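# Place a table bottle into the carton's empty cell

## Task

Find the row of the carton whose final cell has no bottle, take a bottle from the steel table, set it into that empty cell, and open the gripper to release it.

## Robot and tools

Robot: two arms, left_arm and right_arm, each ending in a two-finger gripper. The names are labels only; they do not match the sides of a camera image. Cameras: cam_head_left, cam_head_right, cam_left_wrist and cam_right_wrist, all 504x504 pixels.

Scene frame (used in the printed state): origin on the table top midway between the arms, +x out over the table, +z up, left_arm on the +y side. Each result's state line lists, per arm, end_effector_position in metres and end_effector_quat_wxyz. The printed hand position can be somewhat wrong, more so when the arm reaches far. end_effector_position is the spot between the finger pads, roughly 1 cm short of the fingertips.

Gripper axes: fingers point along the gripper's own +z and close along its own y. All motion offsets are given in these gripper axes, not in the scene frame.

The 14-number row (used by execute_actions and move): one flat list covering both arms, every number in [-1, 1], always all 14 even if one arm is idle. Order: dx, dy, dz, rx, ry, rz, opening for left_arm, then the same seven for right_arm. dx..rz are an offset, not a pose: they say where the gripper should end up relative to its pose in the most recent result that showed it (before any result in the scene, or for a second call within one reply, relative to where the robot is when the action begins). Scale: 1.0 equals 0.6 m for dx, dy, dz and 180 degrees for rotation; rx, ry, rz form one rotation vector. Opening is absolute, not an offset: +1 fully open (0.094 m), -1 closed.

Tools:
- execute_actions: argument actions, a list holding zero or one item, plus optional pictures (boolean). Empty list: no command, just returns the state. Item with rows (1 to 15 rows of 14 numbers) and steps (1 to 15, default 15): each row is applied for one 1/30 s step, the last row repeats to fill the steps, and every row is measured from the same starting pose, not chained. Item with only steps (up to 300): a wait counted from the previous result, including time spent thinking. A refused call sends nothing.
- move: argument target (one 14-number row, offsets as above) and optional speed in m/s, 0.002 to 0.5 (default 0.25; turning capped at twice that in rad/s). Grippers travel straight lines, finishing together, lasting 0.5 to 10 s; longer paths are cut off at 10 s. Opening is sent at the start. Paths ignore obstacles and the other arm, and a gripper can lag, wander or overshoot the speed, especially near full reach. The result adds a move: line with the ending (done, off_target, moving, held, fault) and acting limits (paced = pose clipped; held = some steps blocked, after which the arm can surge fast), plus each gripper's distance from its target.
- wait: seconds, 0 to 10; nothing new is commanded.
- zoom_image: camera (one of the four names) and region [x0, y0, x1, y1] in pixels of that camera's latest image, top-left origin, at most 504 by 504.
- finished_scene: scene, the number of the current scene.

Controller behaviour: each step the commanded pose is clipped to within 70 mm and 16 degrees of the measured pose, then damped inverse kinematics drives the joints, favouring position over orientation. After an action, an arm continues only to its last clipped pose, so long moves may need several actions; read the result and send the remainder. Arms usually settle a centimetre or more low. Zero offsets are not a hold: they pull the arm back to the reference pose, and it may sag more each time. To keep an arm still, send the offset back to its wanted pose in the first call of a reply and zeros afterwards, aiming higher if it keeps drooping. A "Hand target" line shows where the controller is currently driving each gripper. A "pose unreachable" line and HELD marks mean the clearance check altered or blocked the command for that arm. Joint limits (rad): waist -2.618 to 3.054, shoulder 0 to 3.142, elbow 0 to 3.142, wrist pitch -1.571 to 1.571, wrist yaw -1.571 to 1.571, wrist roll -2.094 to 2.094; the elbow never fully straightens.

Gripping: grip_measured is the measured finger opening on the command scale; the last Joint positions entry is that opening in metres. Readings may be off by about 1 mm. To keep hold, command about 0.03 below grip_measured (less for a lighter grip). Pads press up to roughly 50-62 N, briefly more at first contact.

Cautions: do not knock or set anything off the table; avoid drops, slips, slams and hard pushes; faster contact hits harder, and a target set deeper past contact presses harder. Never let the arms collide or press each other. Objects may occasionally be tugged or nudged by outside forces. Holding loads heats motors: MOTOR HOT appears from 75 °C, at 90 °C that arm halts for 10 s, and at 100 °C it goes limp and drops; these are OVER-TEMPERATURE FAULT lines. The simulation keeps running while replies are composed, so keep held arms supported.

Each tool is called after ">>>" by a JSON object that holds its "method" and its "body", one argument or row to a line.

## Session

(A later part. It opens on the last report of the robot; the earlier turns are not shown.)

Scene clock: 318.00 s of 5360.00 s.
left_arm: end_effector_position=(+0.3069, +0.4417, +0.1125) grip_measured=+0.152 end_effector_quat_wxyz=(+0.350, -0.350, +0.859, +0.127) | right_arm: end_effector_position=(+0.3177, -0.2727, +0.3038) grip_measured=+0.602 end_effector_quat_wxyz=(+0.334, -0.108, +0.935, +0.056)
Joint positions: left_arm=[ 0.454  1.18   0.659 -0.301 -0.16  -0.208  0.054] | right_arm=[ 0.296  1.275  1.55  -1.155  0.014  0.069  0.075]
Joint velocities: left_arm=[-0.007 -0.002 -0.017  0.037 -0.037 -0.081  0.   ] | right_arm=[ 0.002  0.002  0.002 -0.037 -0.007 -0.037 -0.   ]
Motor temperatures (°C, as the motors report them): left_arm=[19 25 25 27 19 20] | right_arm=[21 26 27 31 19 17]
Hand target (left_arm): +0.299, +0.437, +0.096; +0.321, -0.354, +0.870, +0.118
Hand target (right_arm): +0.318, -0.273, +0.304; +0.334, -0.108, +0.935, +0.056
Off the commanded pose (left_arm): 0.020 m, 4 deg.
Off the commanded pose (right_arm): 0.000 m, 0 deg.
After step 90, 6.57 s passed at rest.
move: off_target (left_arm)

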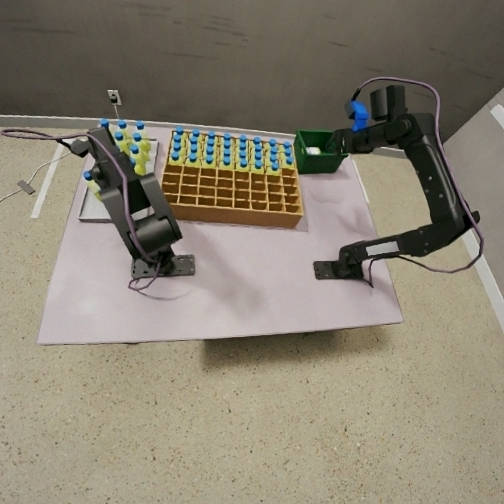

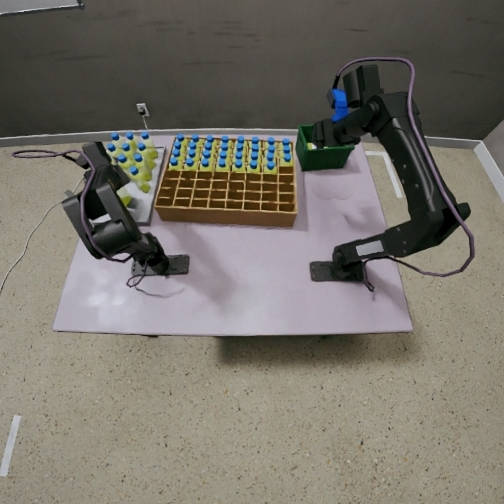

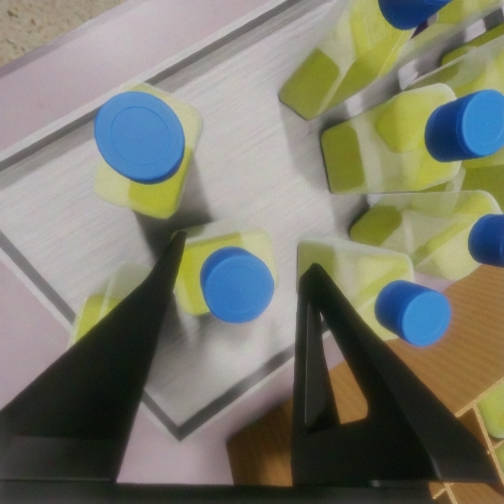

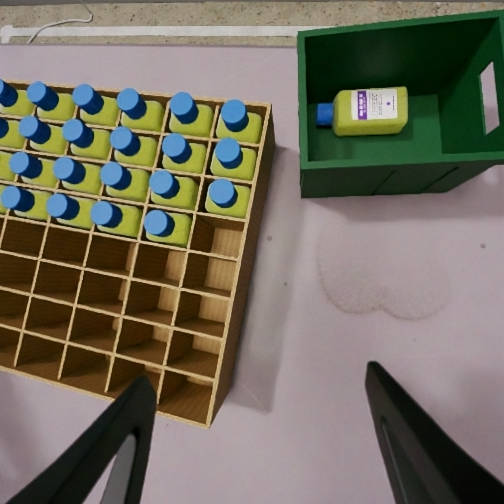

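>>> {"method": "move", "body": {
  "target": [0,0,-0.009,0,0.012,0,0.0, 0,0,0,0,0,0,0.6],
  "speed": 0.02
}}

>>> {"method": "zoom_image", "body": {
  "camera": "cam_left_wrist",
  "region": [140,180,340,380]
}}

Scene clock: 377.93 s of 5360.00 s.
left_arm: end_effector_position=(+0.3042, +0.4394, +0.1123) grip_measured=+0.002 end_effector_quat_wxyz=(+0.338, -0.351, +0.864, +0.124) | right_arm: end_effector_position=(+0.3177, -0.2727, +0.3038) grip_measured=+0.602 end_effector_quat_wxyz=(+0.334, -0.108, +0.935, +0.056)
Joint positions: left_arm=[ 0.454  1.18   0.676 -0.344 -0.156 -0.208  0.047] | right_arm=[ 0.296  1.275  1.55  -1.155  0.014  0.069  0.075]
Joint velocities: left_arm=[-0.022 -0.007 -0.012 -0.007 -0.051 -0.022 -0.001] | right_arm=[ 0.002  0.007 -0.002 -0.007 -0.037  0.022  0.001]
Motor temperatures (°C, as the motors report them): left_arm=[19 24 25 26 19 20] | right_arm=[21 26 27 31 19 17]
Hand target (left_arm): +0.304, +0.439, +0.116; +0.334, -0.353, +0.866, +0.121
Hand target (right_arm): +0.318, -0.273, +0.304; +0.334, -0.108, +0.935, +0.056
Off the commanded pose (left_arm): 0.004 m, 1 deg.
Off the commanded pose (right_arm): 0.000 m, 0 deg.
After step 90, 55.77 s passed at rest.
move: done

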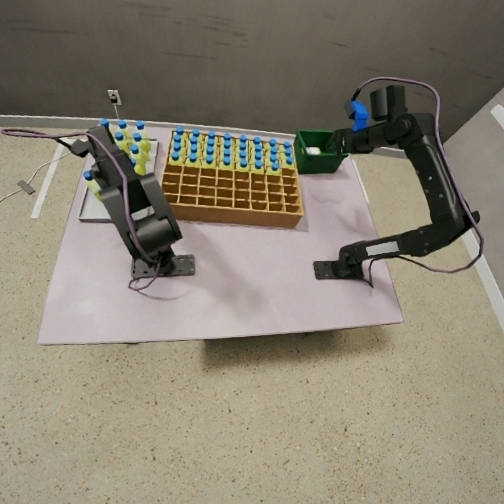

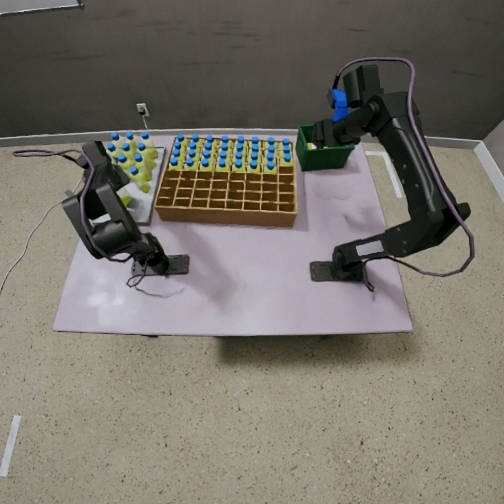

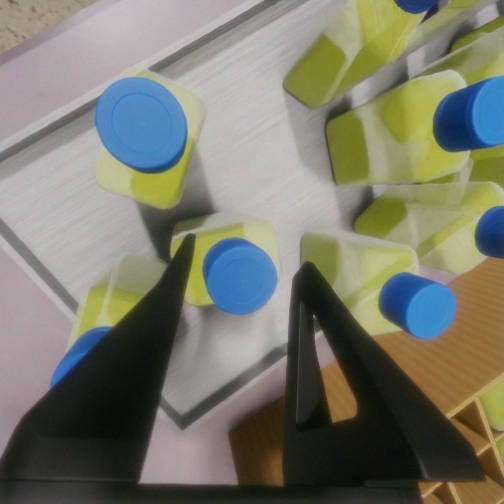

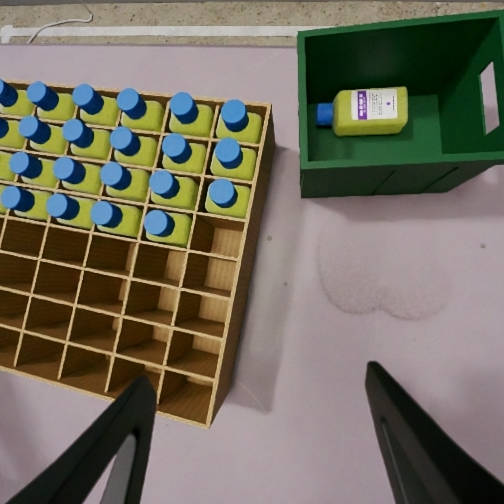

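Region (140, 180, 340, 380) of cam_left_wrist's 504x504 image, scaled by 2.520, with more detail than that image has.

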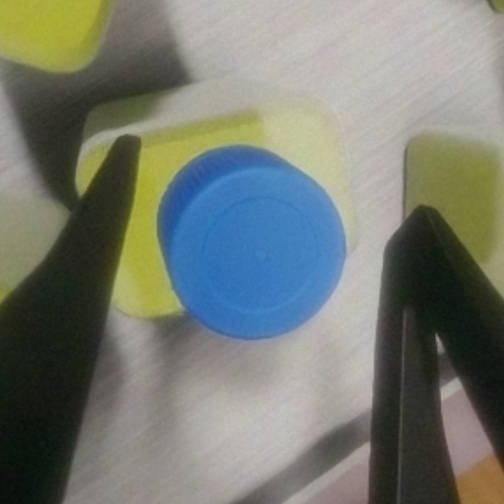

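>>> {"method": "move", "body": {
  "target": [0.009,0,0.010,0,0,0,-0.25, 0,0,0,0,0,0,0.6],
  "speed": 0.01
}}

>>> {"method": "zoom_image", "body": {
  "camera": "cam_left_wrist",
  "region": [140,180,340,380]
}}

Scene clock: 388.93 s of 5360.00 s.
left_arm: end_effector_position=(+0.3058, +0.4402, +0.1120) grip_measured=-0.248 end_effector_quat_wxyz=(+0.344, -0.350, +0.862, +0.125) | right_arm: end_effector_position=(+0.3177, -0.2727, +0.3038) grip_measured=+0.602 end_effector_quat_wxyz=(+0.334, -0.108, +0.935, +0.056)
Joint positions: left_arm=[ 0.454  1.18   0.666 -0.32  -0.155 -0.208  0.035] | right_arm=[ 0.296  1.275  1.55  -1.155  0.014  0.069  0.075]
Joint velocities: left_arm=[ 0.002 -0.007  0.002  0.007  0.037  0.007  0.001] | right_arm=[ 0.017  0.002 -0.002  0.022 -0.037  0.037  0.   ]
Motor temperatures (°C, as the motors report them): left_arm=[19 24 26 26 19 20] | right_arm=[21 26 27 31 19 17]
Hand target (left_arm): +0.304, +0.439, +0.104; +0.338, -0.351, +0.865, +0.124
Hand target (right_arm): +0.318, -0.273, +0.304; +0.334, -0.108, +0.935, +0.056
Off the commanded pose (left_arm): 0.008 m, 1 deg.
Off the commanded pose (right_arm): 0.000 m, 0 deg.
After step 90, 6.93 s passed at rest.
move: done

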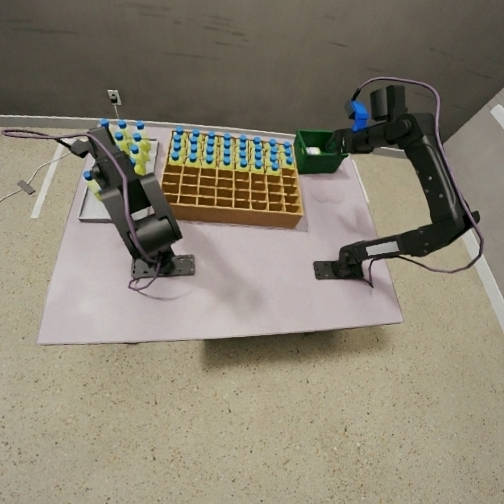

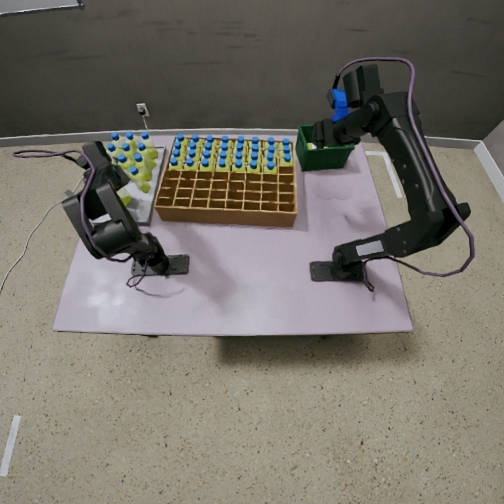

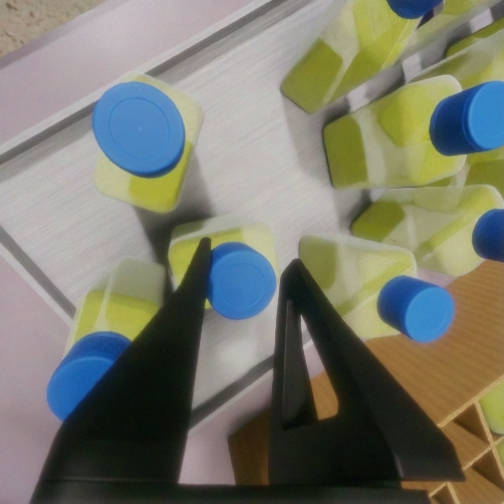

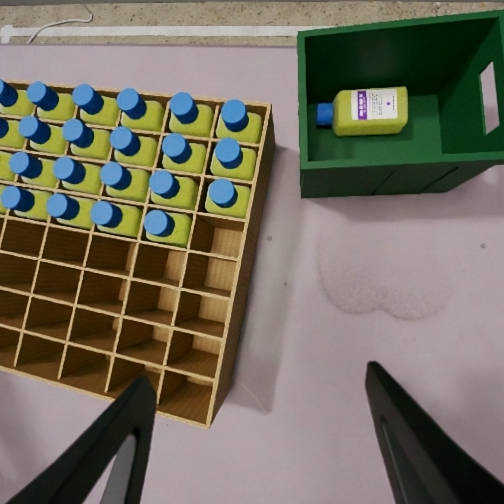

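Region (140, 180, 340, 380) of cam_left_wrist's 504x504 image, scaled by 2.520, with more detail than that image has.

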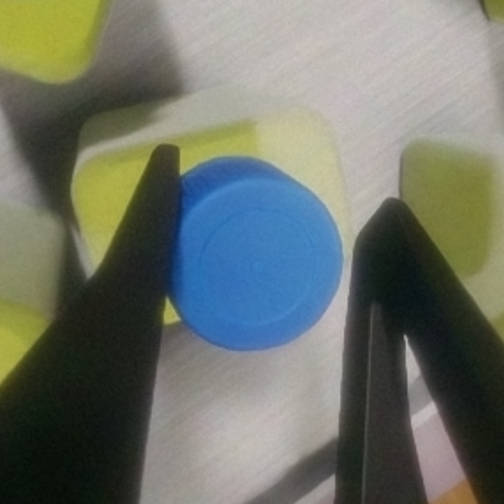

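>>> {"method": "execute_actions", "body": {
  "actions": [
    {"rows":[[0,0,0,0,0,0,-0.3,0,0,0,0,0,0,0.6],[0,0,0,0,0,0,-0.33,0,0,0,0,0,0,0.6],[0,0,0,0,0,0,-0.36,0,0,0,0,0,0,0.6],[0,0,0,0,0,0,-0.38,0,0,0,0,0,0,0.6],[0,0,0,0,0,0,-0.40,0,0,0,0,0,0,0.6],[0,0,0,0,0,0,-0.42,0,0,0,0,0,0,0.6],[0,0,0,0,0,0,-0.44,0,0,0,0,0,0,0.6],[0,0,0,0,0,0,-0.46,0,0,0,0,0,0,0.6],[0,0,0,0,0,0,-0.48,0,0,0,0,0,0,0.6],[0,0,0,0,0,0,-0.50,0,0,0,0,0,0,0.6]],"steps":15}
  ]
}}

>>> {"method": "zoom_image", "body": {
  "camera": "cam_left_wrist",
  "region": [140,180,340,380]
}}

Scene clock: 404.23 s of 5360.00 s.
left_arm: end_effector_position=(+0.3058, +0.4402, +0.1120) grip_measured=-0.461 end_effector_quat_wxyz=(+0.344, -0.350, +0.862, +0.125) | right_arm: end_effector_position=(+0.3177, -0.2727, +0.3038) grip_measured=+0.602 end_effector_quat_wxyz=(+0.334, -0.108, +0.935, +0.056)
Joint positions: left_arm=[ 0.454  1.18   0.666 -0.32  -0.156 -0.208  0.025] | right_arm=[ 0.296  1.275  1.55  -1.155  0.014  0.069  0.075]
Joint velocities: left_arm=[ 0.007 -0.002 -0.002  0.007 -0.022  0.022 -0.001] | right_arm=[-0.007  0.002 -0.007 -0.066  0.007  0.037 -0.001]
Motor temperatures (°C, as the motors report them): left_arm=[19 24 26 27 19 20] | right_arm=[21 26 27 31 19 17]
Hand target (left_arm): +0.306, +0.440, +0.112; +0.344, -0.350, +0.862, +0.125
Hand target (right_arm): +0.318, -0.273, +0.304; +0.334, -0.108, +0.935, +0.056
Off the commanded pose (left_arm): 0.000 m, 0 deg.
Off the commanded pose (right_arm): 0.000 m, 0 deg.
Steps of this call (steps 1 to 90: nothing new was sent; then 11.80 s passed at rest; steps 91 to 105: all 15 steps of this action). Readings (end_effector_position):
91: left_arm (+0.3058, +0.4402, +0.1120) | right_arm (+0.3177, -0.2727, +0.3038)
92: left_arm (+0.3058, +0.4402, +0.1120) | right_arm (+0.3177, -0.2727, +0.3038)
94: left_arm (+0.3058, +0.4402, +0.1120) | right_arm (+0.3177, -0.2727, +0.3038)
98: left_arm (+0.3058, +0.4402, +0.1120) | right_arm (+0.3177, -0.2727, +0.3038)
105: the state above

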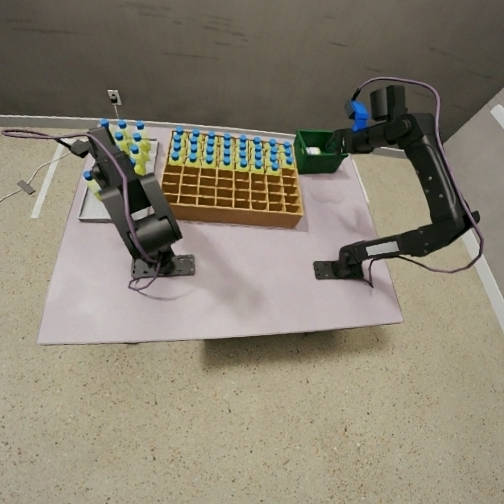

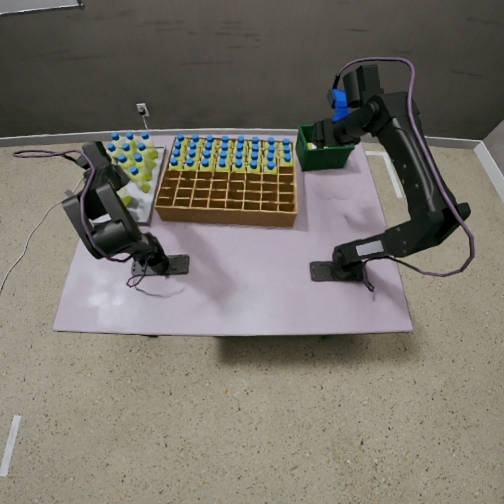

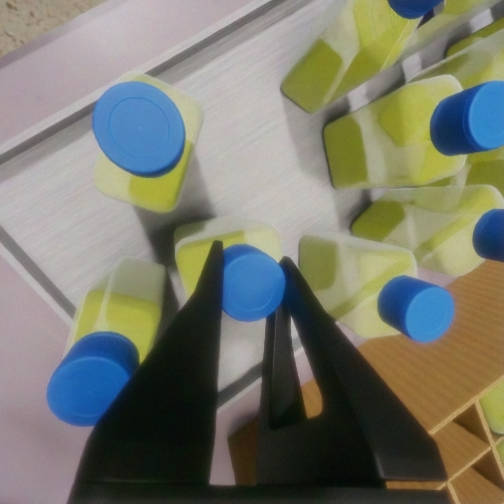

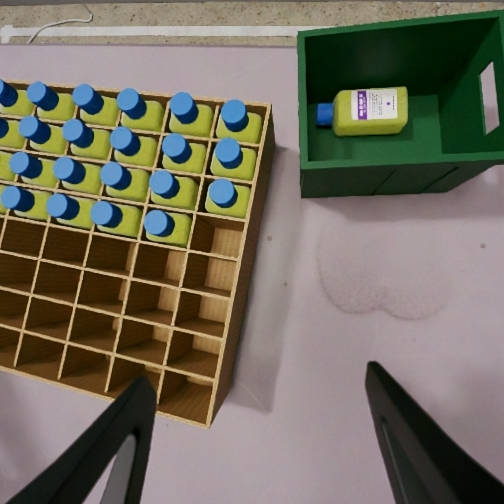

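Region (140, 180, 340, 380) of cam_left_wrist's 504x504 image, scaled by 2.520, with more detail than that image has.

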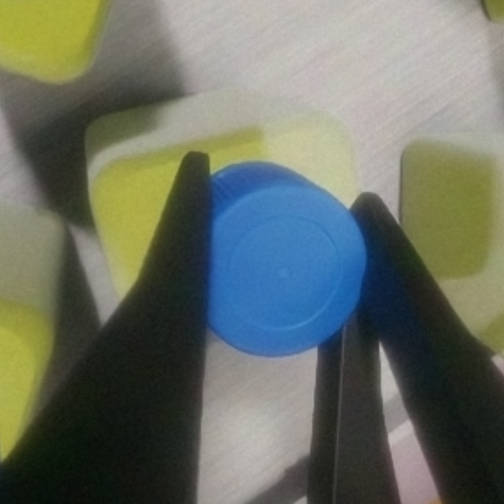

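>>> {"method": "execute_actions", "body": {
  "actions": [
    {"rows":[[0,0,0,0,0,0,-0.5,0,0,0,0,0,0,0.6]],"steps":8}
  ],
  "pictures": false
}}

Scene clock: 407.43 s of 5360.00 s.
left_arm: end_effector_position=(+0.3058, +0.4402, +0.1120) grip_measured=-0.461 end_effector_quat_wxyz=(+0.344, -0.350, +0.862, +0.125) | right_arm: end_effector_position=(+0.3177, -0.2727, +0.3038) grip_measured=+0.602 end_effector_quat_wxyz=(+0.334, -0.108, +0.935, +0.056)
Joint positions: left_arm=[ 0.454  1.18   0.666 -0.32  -0.156 -0.208  0.025] | right_arm=[ 0.296  1.275  1.55  -1.155  0.014  0.069  0.075]
Joint velocities: left_arm=[-0.002 -0.002 -0.012  0.007  0.007 -0.022  0.   ] | right_arm=[-0.002 -0.012 -0.012 -0.022  0.007 -0.037 -0.   ]
Motor temperatures (°C, as the motors report them): left_arm=[19 24 26 27 19 20] | right_arm=[21 26 27 31 19 17]
Hand target (left_arm): +0.306, +0.440, +0.112; +0.344, -0.350, +0.862, +0.125
Hand target (right_arm): +0.318, -0.273, +0.304; +0.334, -0.108, +0.935, +0.056
Off the commanded pose (left_arm): 0.000 m, 0 deg.
Off the commanded pose (right_arm): 0.000 m, 0 deg.
Steps of this call (steps 1 to 88: nothing new was sent; steps 89 to 96: all 8 steps of this action). Readings (end_effector_position):
89: left_arm (+0.3058, +0.4402, +0.1120) | right_arm (+0.3177, -0.2727, +0.3038)
90: left_arm (+0.3058, +0.4402, +0.1120) | right_arm (+0.3177, -0.2727, +0.3038)
92: left_arm (+0.3058, +0.4402, +0.1120) | right_arm (+0.3177, -0.2727, +0.3038)
96: the state above

>>> {"method": "move", "body": {
  "target": [-0.0907,-0.0034,-0.0975,0,0,0,-0.505, 0,0,0,0,0,0,0.6],
  "speed": 0.06
}}

Scene clock: 415.30 s of 5360.00 s.
left_arm: end_effector_position=(+0.3034, +0.4388, +0.1680) grip_measured=-0.461 end_effector_quat_wxyz=(+0.314, -0.352, +0.873, +0.121) | right_arm: end_effector_position=(+0.3177, -0.2727, +0.3038) grip_measured=+0.602 end_effector_quat_wxyz=(+0.334, -0.108, +0.935, +0.056)
Joint positions: left_arm=[ 0.454  1.18   0.932 -0.651 -0.155 -0.208  0.025] | right_arm=[ 0.296  1.275  1.55  -1.155  0.014  0.069  0.075]
Joint velocities: left_arm=[ 0.032  0.017 -0.017  0.007  0.037  0.022  0.   ] | right_arm=[-0.022 -0.002  0.012 -0.066 -0.022  0.037  0.   ]
Motor temperatures (°C, as the motors report them): left_arm=[19 24 26 27 19 20] | right_arm=[21 26 27 31 19 17]
Hand target (left_arm): +0.306, +0.441, +0.192; +0.344, -0.350, +0.862, +0.125
Hand target (right_arm): +0.318, -0.273, +0.304; +0.334, -0.108, +0.935, +0.056
Off the commanded pose (left_arm): 0.024 m, 4 deg.
Off the commanded pose (right_arm): 0.000 m, 0 deg.
After step 90, 3.00 s passed at rest.
move: off_target (left_arm)

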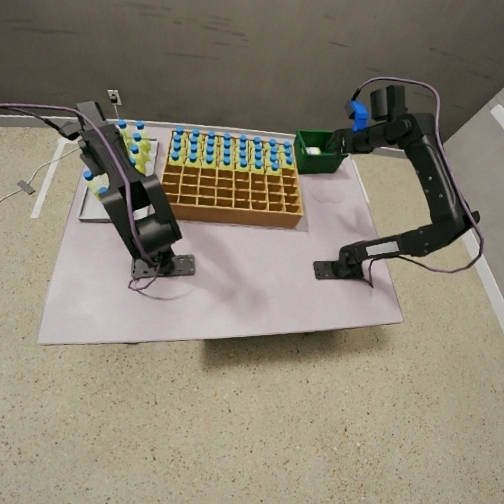

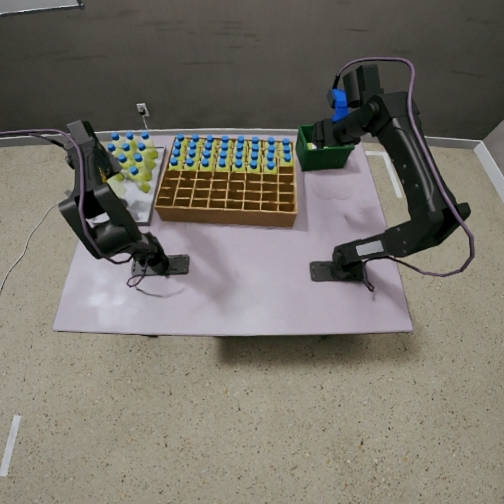

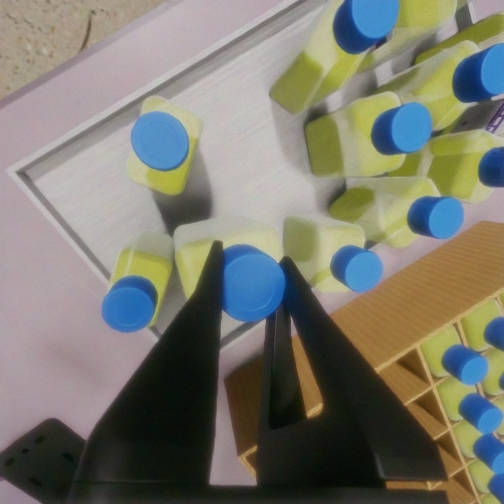

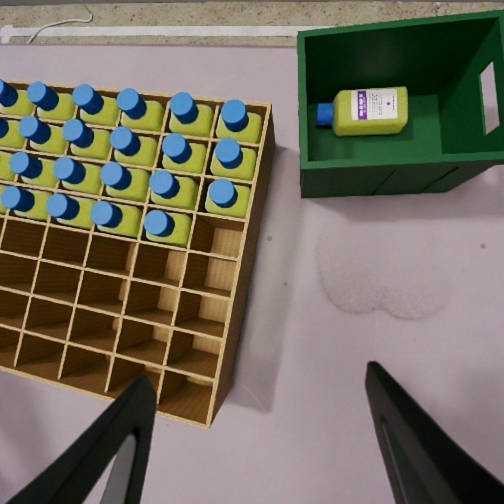

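>>> {"method": "move", "body": {
  "target": [-0.1478,-0.0023,-0.1801,0,0,0,-0.505, 0,0,0,0,0,0,0.6],
  "speed": 0.12
}}

Scene clock: 448.73 s of 5360.00 s.
left_arm: end_effector_position=(+0.3028, +0.4379, +0.2984) grip_measured=-0.461 end_effector_quat_wxyz=(+0.304, -0.352, +0.877, +0.118) | right_arm: end_effector_position=(+0.3177, -0.2727, +0.3038) grip_measured=+0.602 end_effector_quat_wxyz=(+0.334, -0.108, +0.935, +0.056)
Joint positions: left_arm=[ 0.454  1.316  1.575 -1.18  -0.152 -0.208  0.025] | right_arm=[ 0.296  1.275  1.55  -1.155  0.014  0.069  0.075]
Joint velocities: left_arm=[-0.022 -0.007  0.002 -0.007  0.007 -0.007 -0.001] | right_arm=[-0.007 -0.007 -0.002  0.007  0.022 -0.022 -0.   ]
Motor temperatures (°C, as the motors report them): left_arm=[19 25 28 27 19 20] | right_arm=[21 26 27 31 19 17]
Hand target (left_arm): +0.304, +0.440, +0.308; +0.315, -0.352, +0.873, +0.121
Hand target (right_arm): +0.318, -0.273, +0.304; +0.334, -0.108, +0.935, +0.056
Off the commanded pose (left_arm): 0.009 m, 1 deg.
Off the commanded pose (right_arm): 0.000 m, 0 deg.
After step 90, 28.63 s passed at rest.
move: done

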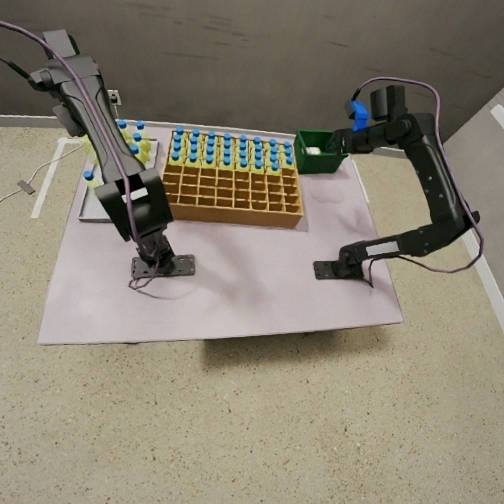

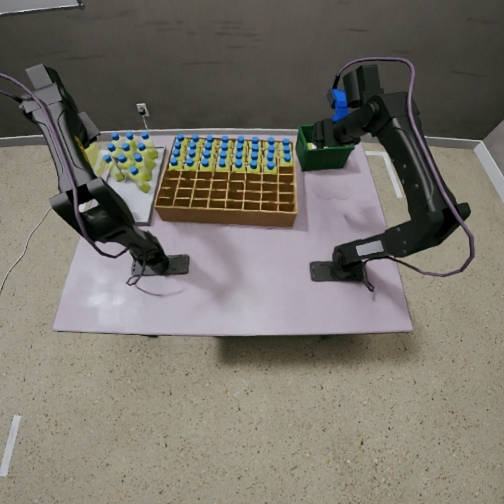

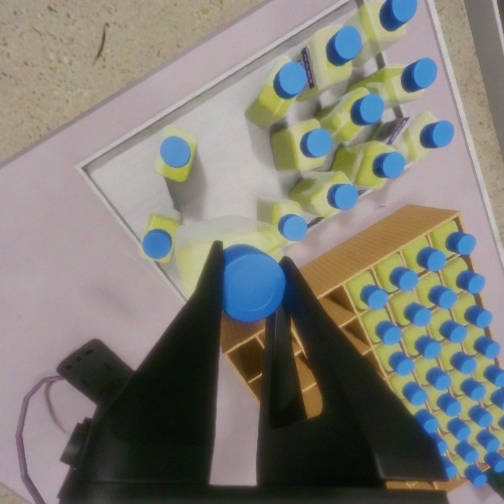

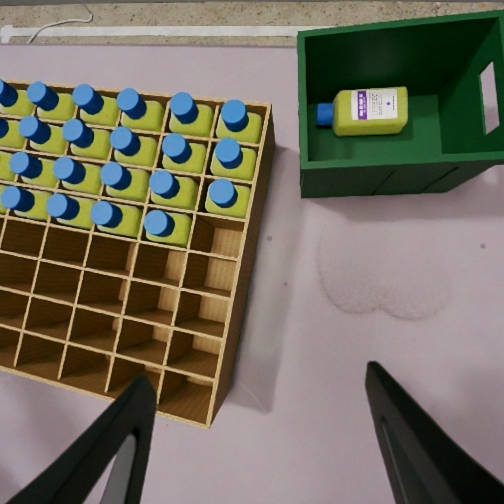

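>>> {"method": "move", "body": {
  "target": [0.1965,-0.2127,-0.1628,0.2224,0.0025,0.2838,-0.505, 0,0,0,0,0,0,0.6],
  "speed": 0.15
}}

Scene clock: 464.00 s of 5360.00 s.
left_arm: end_effector_position=(+0.2821, +0.2468, +0.2953) grip_measured=-0.462 end_effector_quat_wxyz=(+0.302, +0.162, +0.938, -0.056) | right_arm: end_effector_position=(+0.3177, -0.2727, +0.3038) grip_measured=+0.602 end_effector_quat_wxyz=(+0.334, -0.108, +0.935, +0.056)
Joint positions: left_arm=[ 0.114  1.133  1.489 -1.367  0.294  0.42   0.025] | right_arm=[ 0.296  1.275  1.55  -1.155  0.014  0.069  0.075]
Joint velocities: left_arm=[-0.017  0.007 -0.012  0.066 -0.007  0.022  0.   ] | right_arm=[-0.012  0.002  0.007 -0.081  0.007  0.022 -0.   ]
Motor temperatures (°C, as the motors report them): left_arm=[19 25 27 27 19 20] | right_arm=[21 26 27 31 19 17]
Hand target (left_arm): +0.278, +0.240, +0.303; +0.316, +0.175, +0.931, -0.062
Hand target (right_arm): +0.318, -0.273, +0.304; +0.334, -0.108, +0.935, +0.056
Off the commanded pose (left_arm): 0.011 m, 3 deg.
Off the commanded pose (right_arm): 0.000 m, 0 deg.
After step 90, 8.13 s passed at rest.
move: off_target (left_arm)

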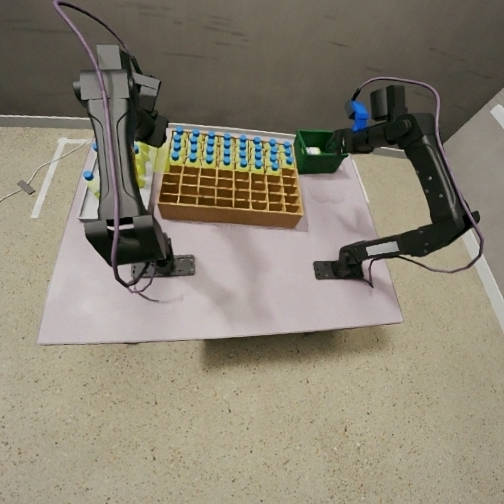

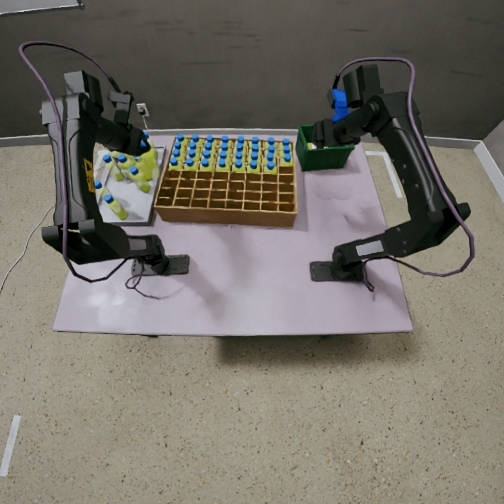

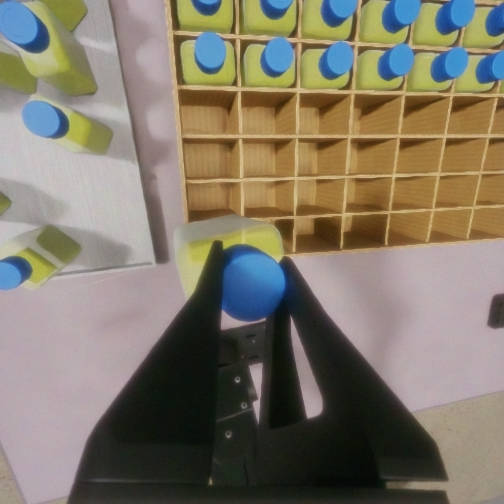

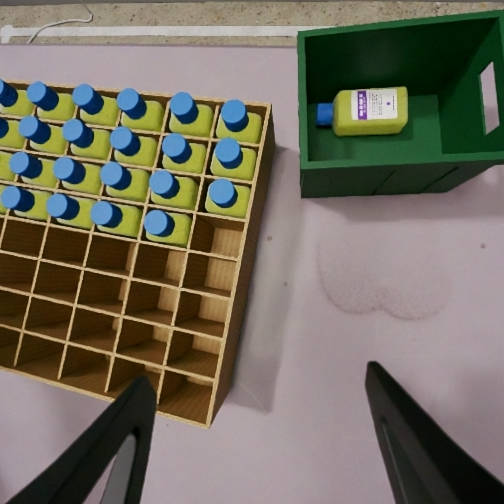

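>>> {"method": "move", "body": {
  "target": [0.2140,-0.3307,0.0550,0.2881,-0.0257,0.3435,-0.505, 0.2395,0.2942,-0.0470,-0.3290,0.0187,-0.3914,0.6],
  "speed": 0.12
}}

Scene clock: 515.10 s of 5360.00 s.
left_arm: end_effector_position=(+0.1351, +0.0961, +0.1895) grip_measured=-0.462 end_effector_quat_wxyz=(+0.205, +0.715, +0.613, -0.267) | right_arm: end_effector_position=(+0.1565, -0.1300, +0.2407) grip_measured=+0.602 end_effector_quat_wxyz=(-0.203, +0.741, -0.579, -0.273)
Joint positions: left_arm=[-0.436  1.008  0.987 -1.404  0.674  1.287  0.025] | right_arm=[ 0.614  1.322  1.366 -1.332 -0.643 -1.097  0.075]
Joint velocities: left_arm=[-0.007 -0.002 -0.007  0.007 -0.066 -0.037  0.001] | right_arm=[-0.007 -0.022 -0.002 -0.051  0.051 -0.066 -0.001]
Motor temperatures (°C, as the motors report them): left_arm=[19 24 26 26 19 20] | right_arm=[21 26 26 31 19 17]
Hand target (left_arm): +0.132, +0.089, +0.192; +0.217, +0.717, +0.599, -0.282
Hand target (right_arm): +0.150, -0.127, +0.241; -0.194, +0.744, -0.572, -0.288
Off the commanded pose (left_arm): 0.010 m, 4 deg.
Off the commanded pose (right_arm): 0.007 m, 2 deg.
After step 90, 41.07 s passed at rest.
move: off_target (left_arm)

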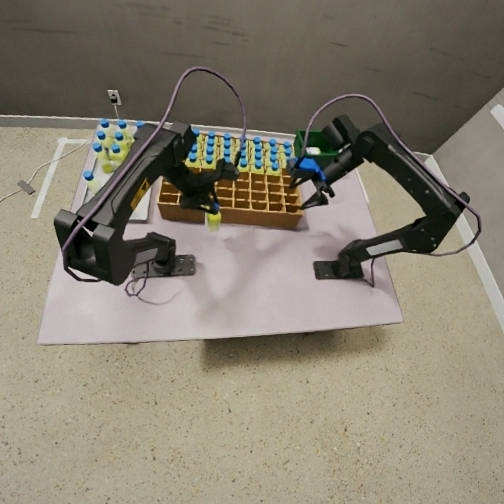

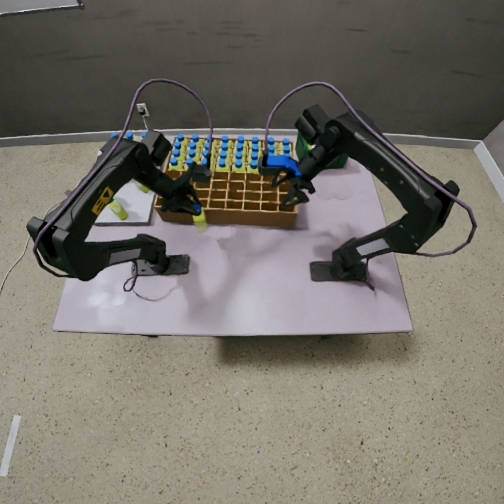

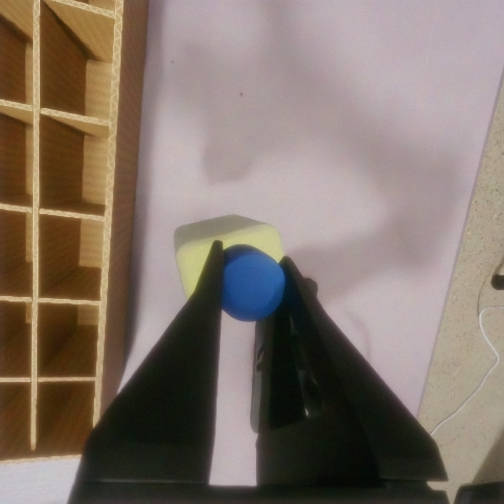

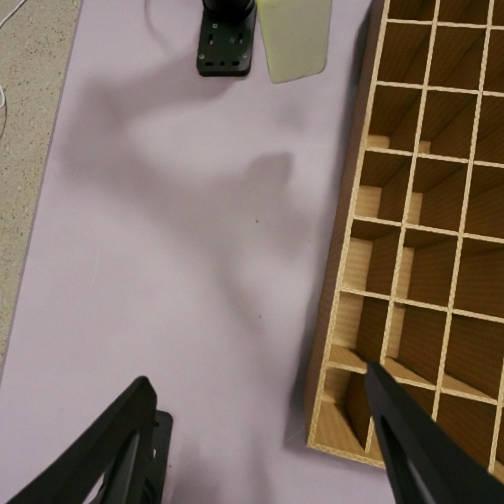

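>>> {"method": "move", "body": {
  "target": [0.0478,0.0053,0.0792,0.0015,-0.028,0.0057,-0.505, 0,0,0,0,0,0,0.6],
  "speed": 0.06
}}

Scene clock: 531.37 s of 5360.00 s.
left_arm: end_effector_position=(+0.1345, +0.0920, +0.1289) grip_measured=-0.462 end_effector_quat_wxyz=(+0.209, +0.712, +0.605, -0.288) | right_arm: end_effector_position=(+0.1571, -0.1308, +0.2400) grip_measured=+0.602 end_effector_quat_wxyz=(-0.203, +0.742, -0.579, -0.269)
Joint positions: left_arm=[-0.421  1.008  0.727 -1.172  0.721  1.318  0.025] | right_arm=[ 0.614  1.322  1.366 -1.332 -0.636 -1.1    0.075]
Joint velocities: left_arm=[-0.002  0.012 -0.007  0.022 -0.007 -0.066 -0.001] | right_arm=[ 0.002  0.002 -0.007  0.051 -0.066 -0.081 -0.001]
Motor temperatures (°C, as the motors report them): left_arm=[19 24 25 25 20 20] | right_arm=[21 25 27 29 19 17]
Hand target (left_arm): +0.134, +0.087, +0.134; +0.232, +0.709, +0.596, -0.298
Hand target (right_arm): +0.156, -0.130, +0.241; -0.204, +0.741, -0.579, -0.273
Off the commanded pose (left_arm): 0.007 m, 3 deg.
Off the commanded pose (right_arm): 0.001 m, 0 deg.
After step 90, 11.80 s passed at rest.
move: off_target (left_arm)

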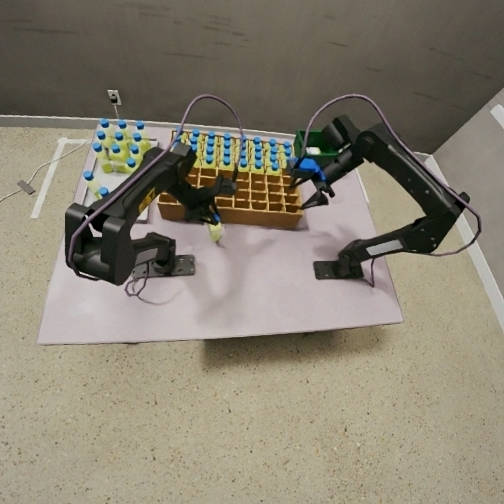

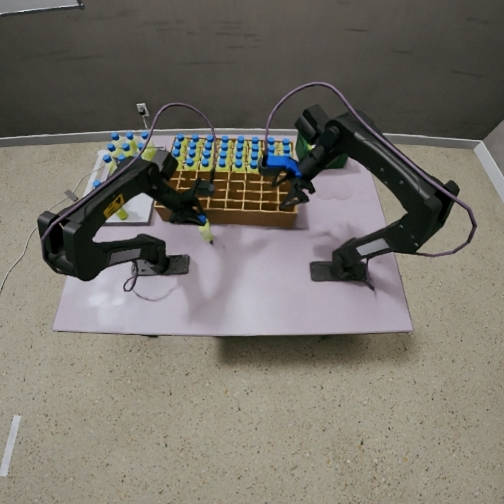

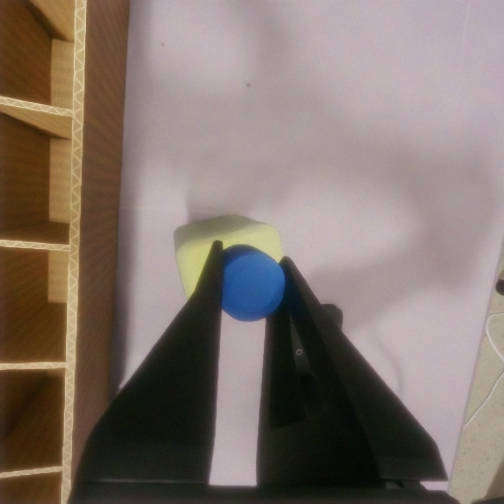

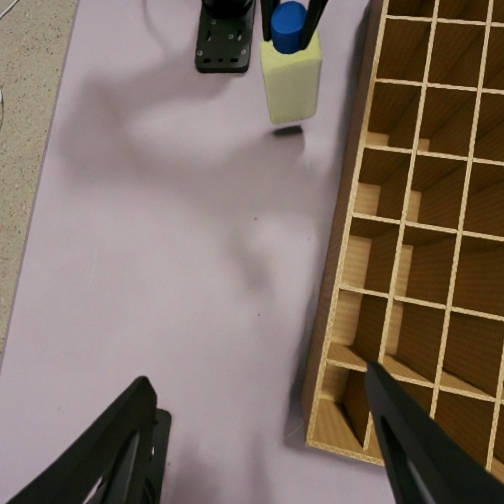

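>>> {"method": "move", "body": {
  "target": [0.012,0.0017,0.0225,0,-0.018,0,-0.505, 0,0,0,0,0,0,0.6],
  "speed": 0.015
}}

Scene clock: 538.33 s of 5360.00 s.
left_arm: end_effector_position=(+0.1337, +0.0928, +0.1124) grip_measured=-0.462 end_effector_quat_wxyz=(+0.214, +0.711, +0.603, -0.292) | right_arm: end_effector_position=(+0.1579, -0.1315, +0.2393) grip_measured=+0.602 end_effector_quat_wxyz=(-0.202, +0.743, -0.580, -0.266)
Joint positions: left_arm=[-0.407  1.008  0.656 -1.107  0.734  1.333  0.025] | right_arm=[ 0.614  1.322  1.366 -1.332 -0.629 -1.1    0.075]
Joint velocities: left_arm=[-0.012 -0.017 -0.007  0.037 -0.022 -0.007 -0.001] | right_arm=[-0.002  0.002 -0.007 -0.007 -0.037  0.007 -0.   ]
Motor temperatures (°C, as the motors report them): left_arm=[19 24 25 25 20 20] | right_arm=[21 25 27 29 19 17]
Hand target (left_arm): +0.134, +0.088, +0.114; +0.226, +0.704, +0.599, -0.308
Hand target (right_arm): +0.157, -0.131, +0.240; -0.203, +0.742, -0.579, -0.269
Off the commanded pose (left_arm): 0.005 m, 3 deg.
Off the commanded pose (right_arm): 0.001 m, 0 deg.
After step 90, 1.90 s passed at rest.
move: off_target (left_arm)

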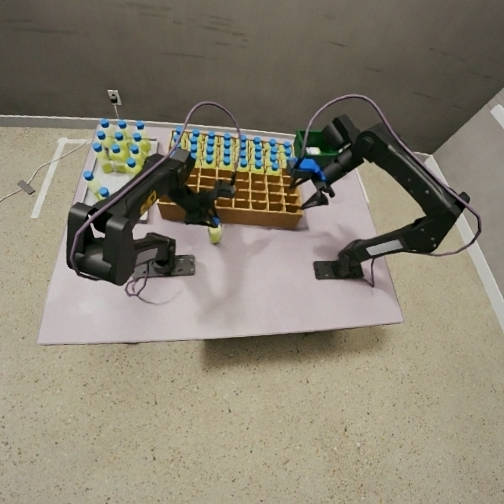

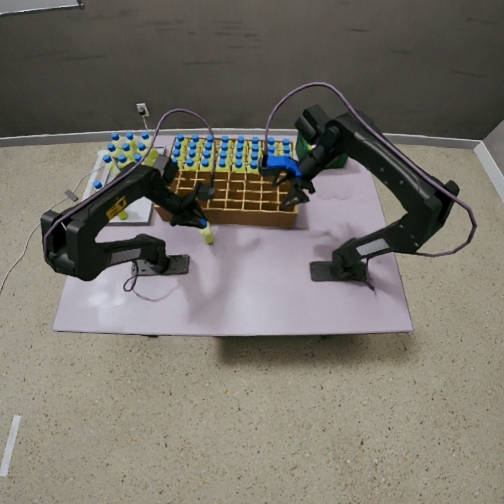

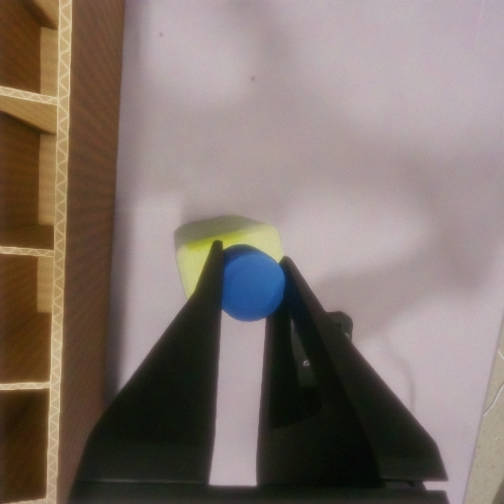

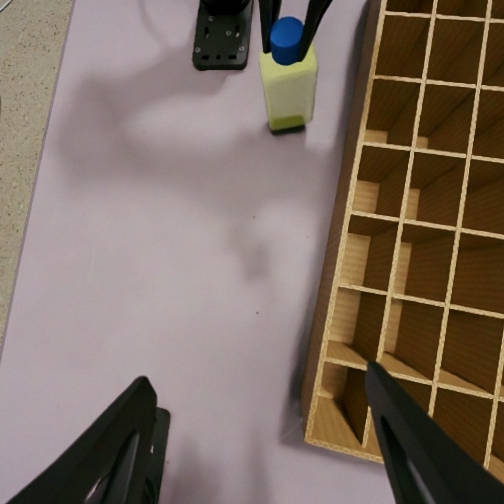

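>>> {"method": "move", "body": {
  "target": [0.0074,0,0.009,0,-0.008,0,-0.505, 0,0,0,0,0,0,0.6],
  "speed": 0.01
}}

>>> {"method": "zoom_image", "body": {
  "camera": "cam_right_wrist",
  "region": [220,0,370,150]
}}

Scene clock: 544.43 s of 5360.00 s.
left_arm: end_effector_position=(+0.1332, +0.0968, +0.1041) grip_measured=-0.462 end_effector_quat_wxyz=(+0.209, +0.713, +0.605, -0.285) | right_arm: end_effector_position=(+0.1586, -0.1322, +0.2386) grip_measured=+0.602 end_effector_quat_wxyz=(-0.202, +0.743, -0.581, -0.263)
Joint positions: left_arm=[-0.397  1.008  0.631 -1.094  0.717  1.349  0.025] | right_arm=[ 0.614  1.322  1.366 -1.332 -0.622 -1.1    0.075]
Joint velocities: left_arm=[ 0.022 -0.012 -0.017 -0.022 -0.051 -0.051 -0.001] | right_arm=[ 0.012  0.012 -0.017  0.007 -0.007 -0.051 -0.   ]
Motor temperatures (°C, as the motors report them): left_arm=[19 24 25 24 20 20] | right_arm=[21 25 27 29 19 17]
Hand target (left_arm): +0.133, +0.093, +0.106; +0.221, +0.707, +0.601, -0.301
Hand target (right_arm): +0.158, -0.131, +0.239; -0.202, +0.743, -0.580, -0.266
Off the commanded pose (left_arm): 0.004 m, 2 deg.
Off the commanded pose (right_arm): 0.001 m, 0 deg.
After step 90, 1.70 s passed at rest.
move: done

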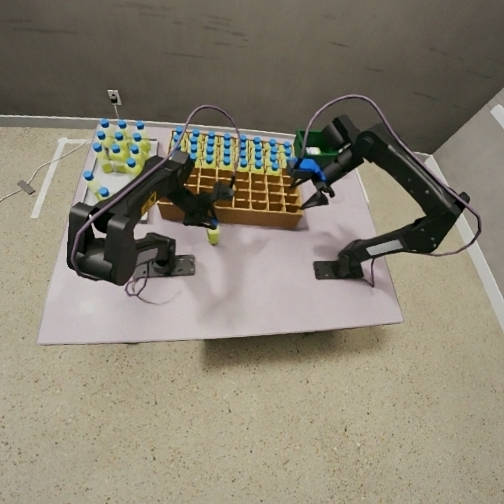

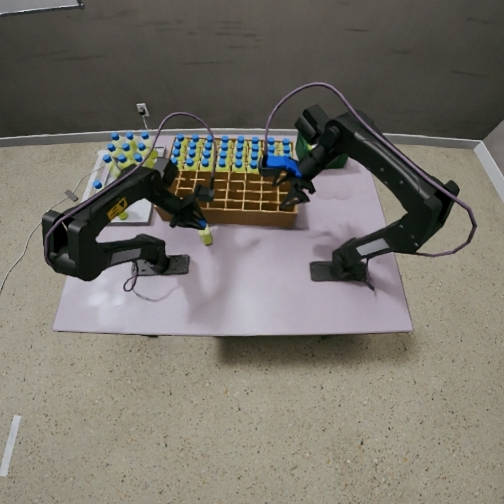

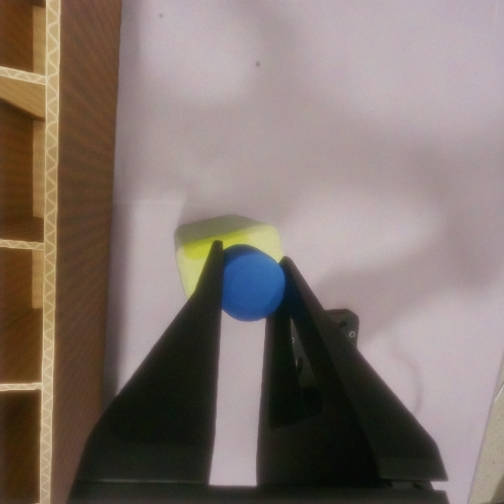

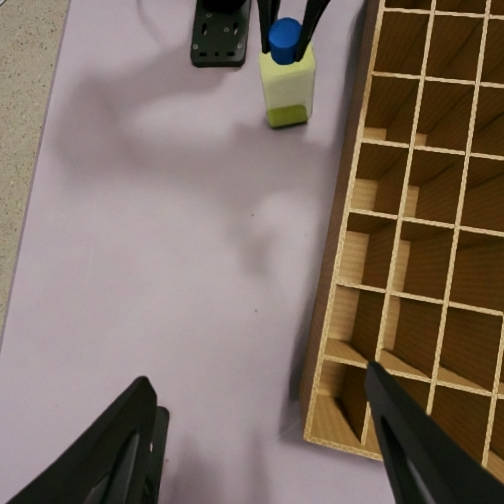

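Region (220, 0, 370, 150) of cam_right_wrist's 504x504 image, scaled by 3.360, with more detail than that image has.

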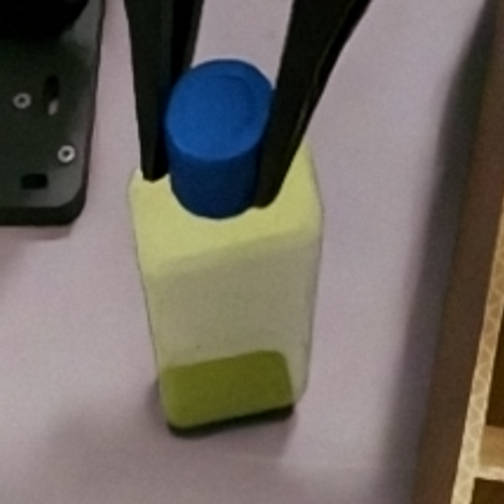

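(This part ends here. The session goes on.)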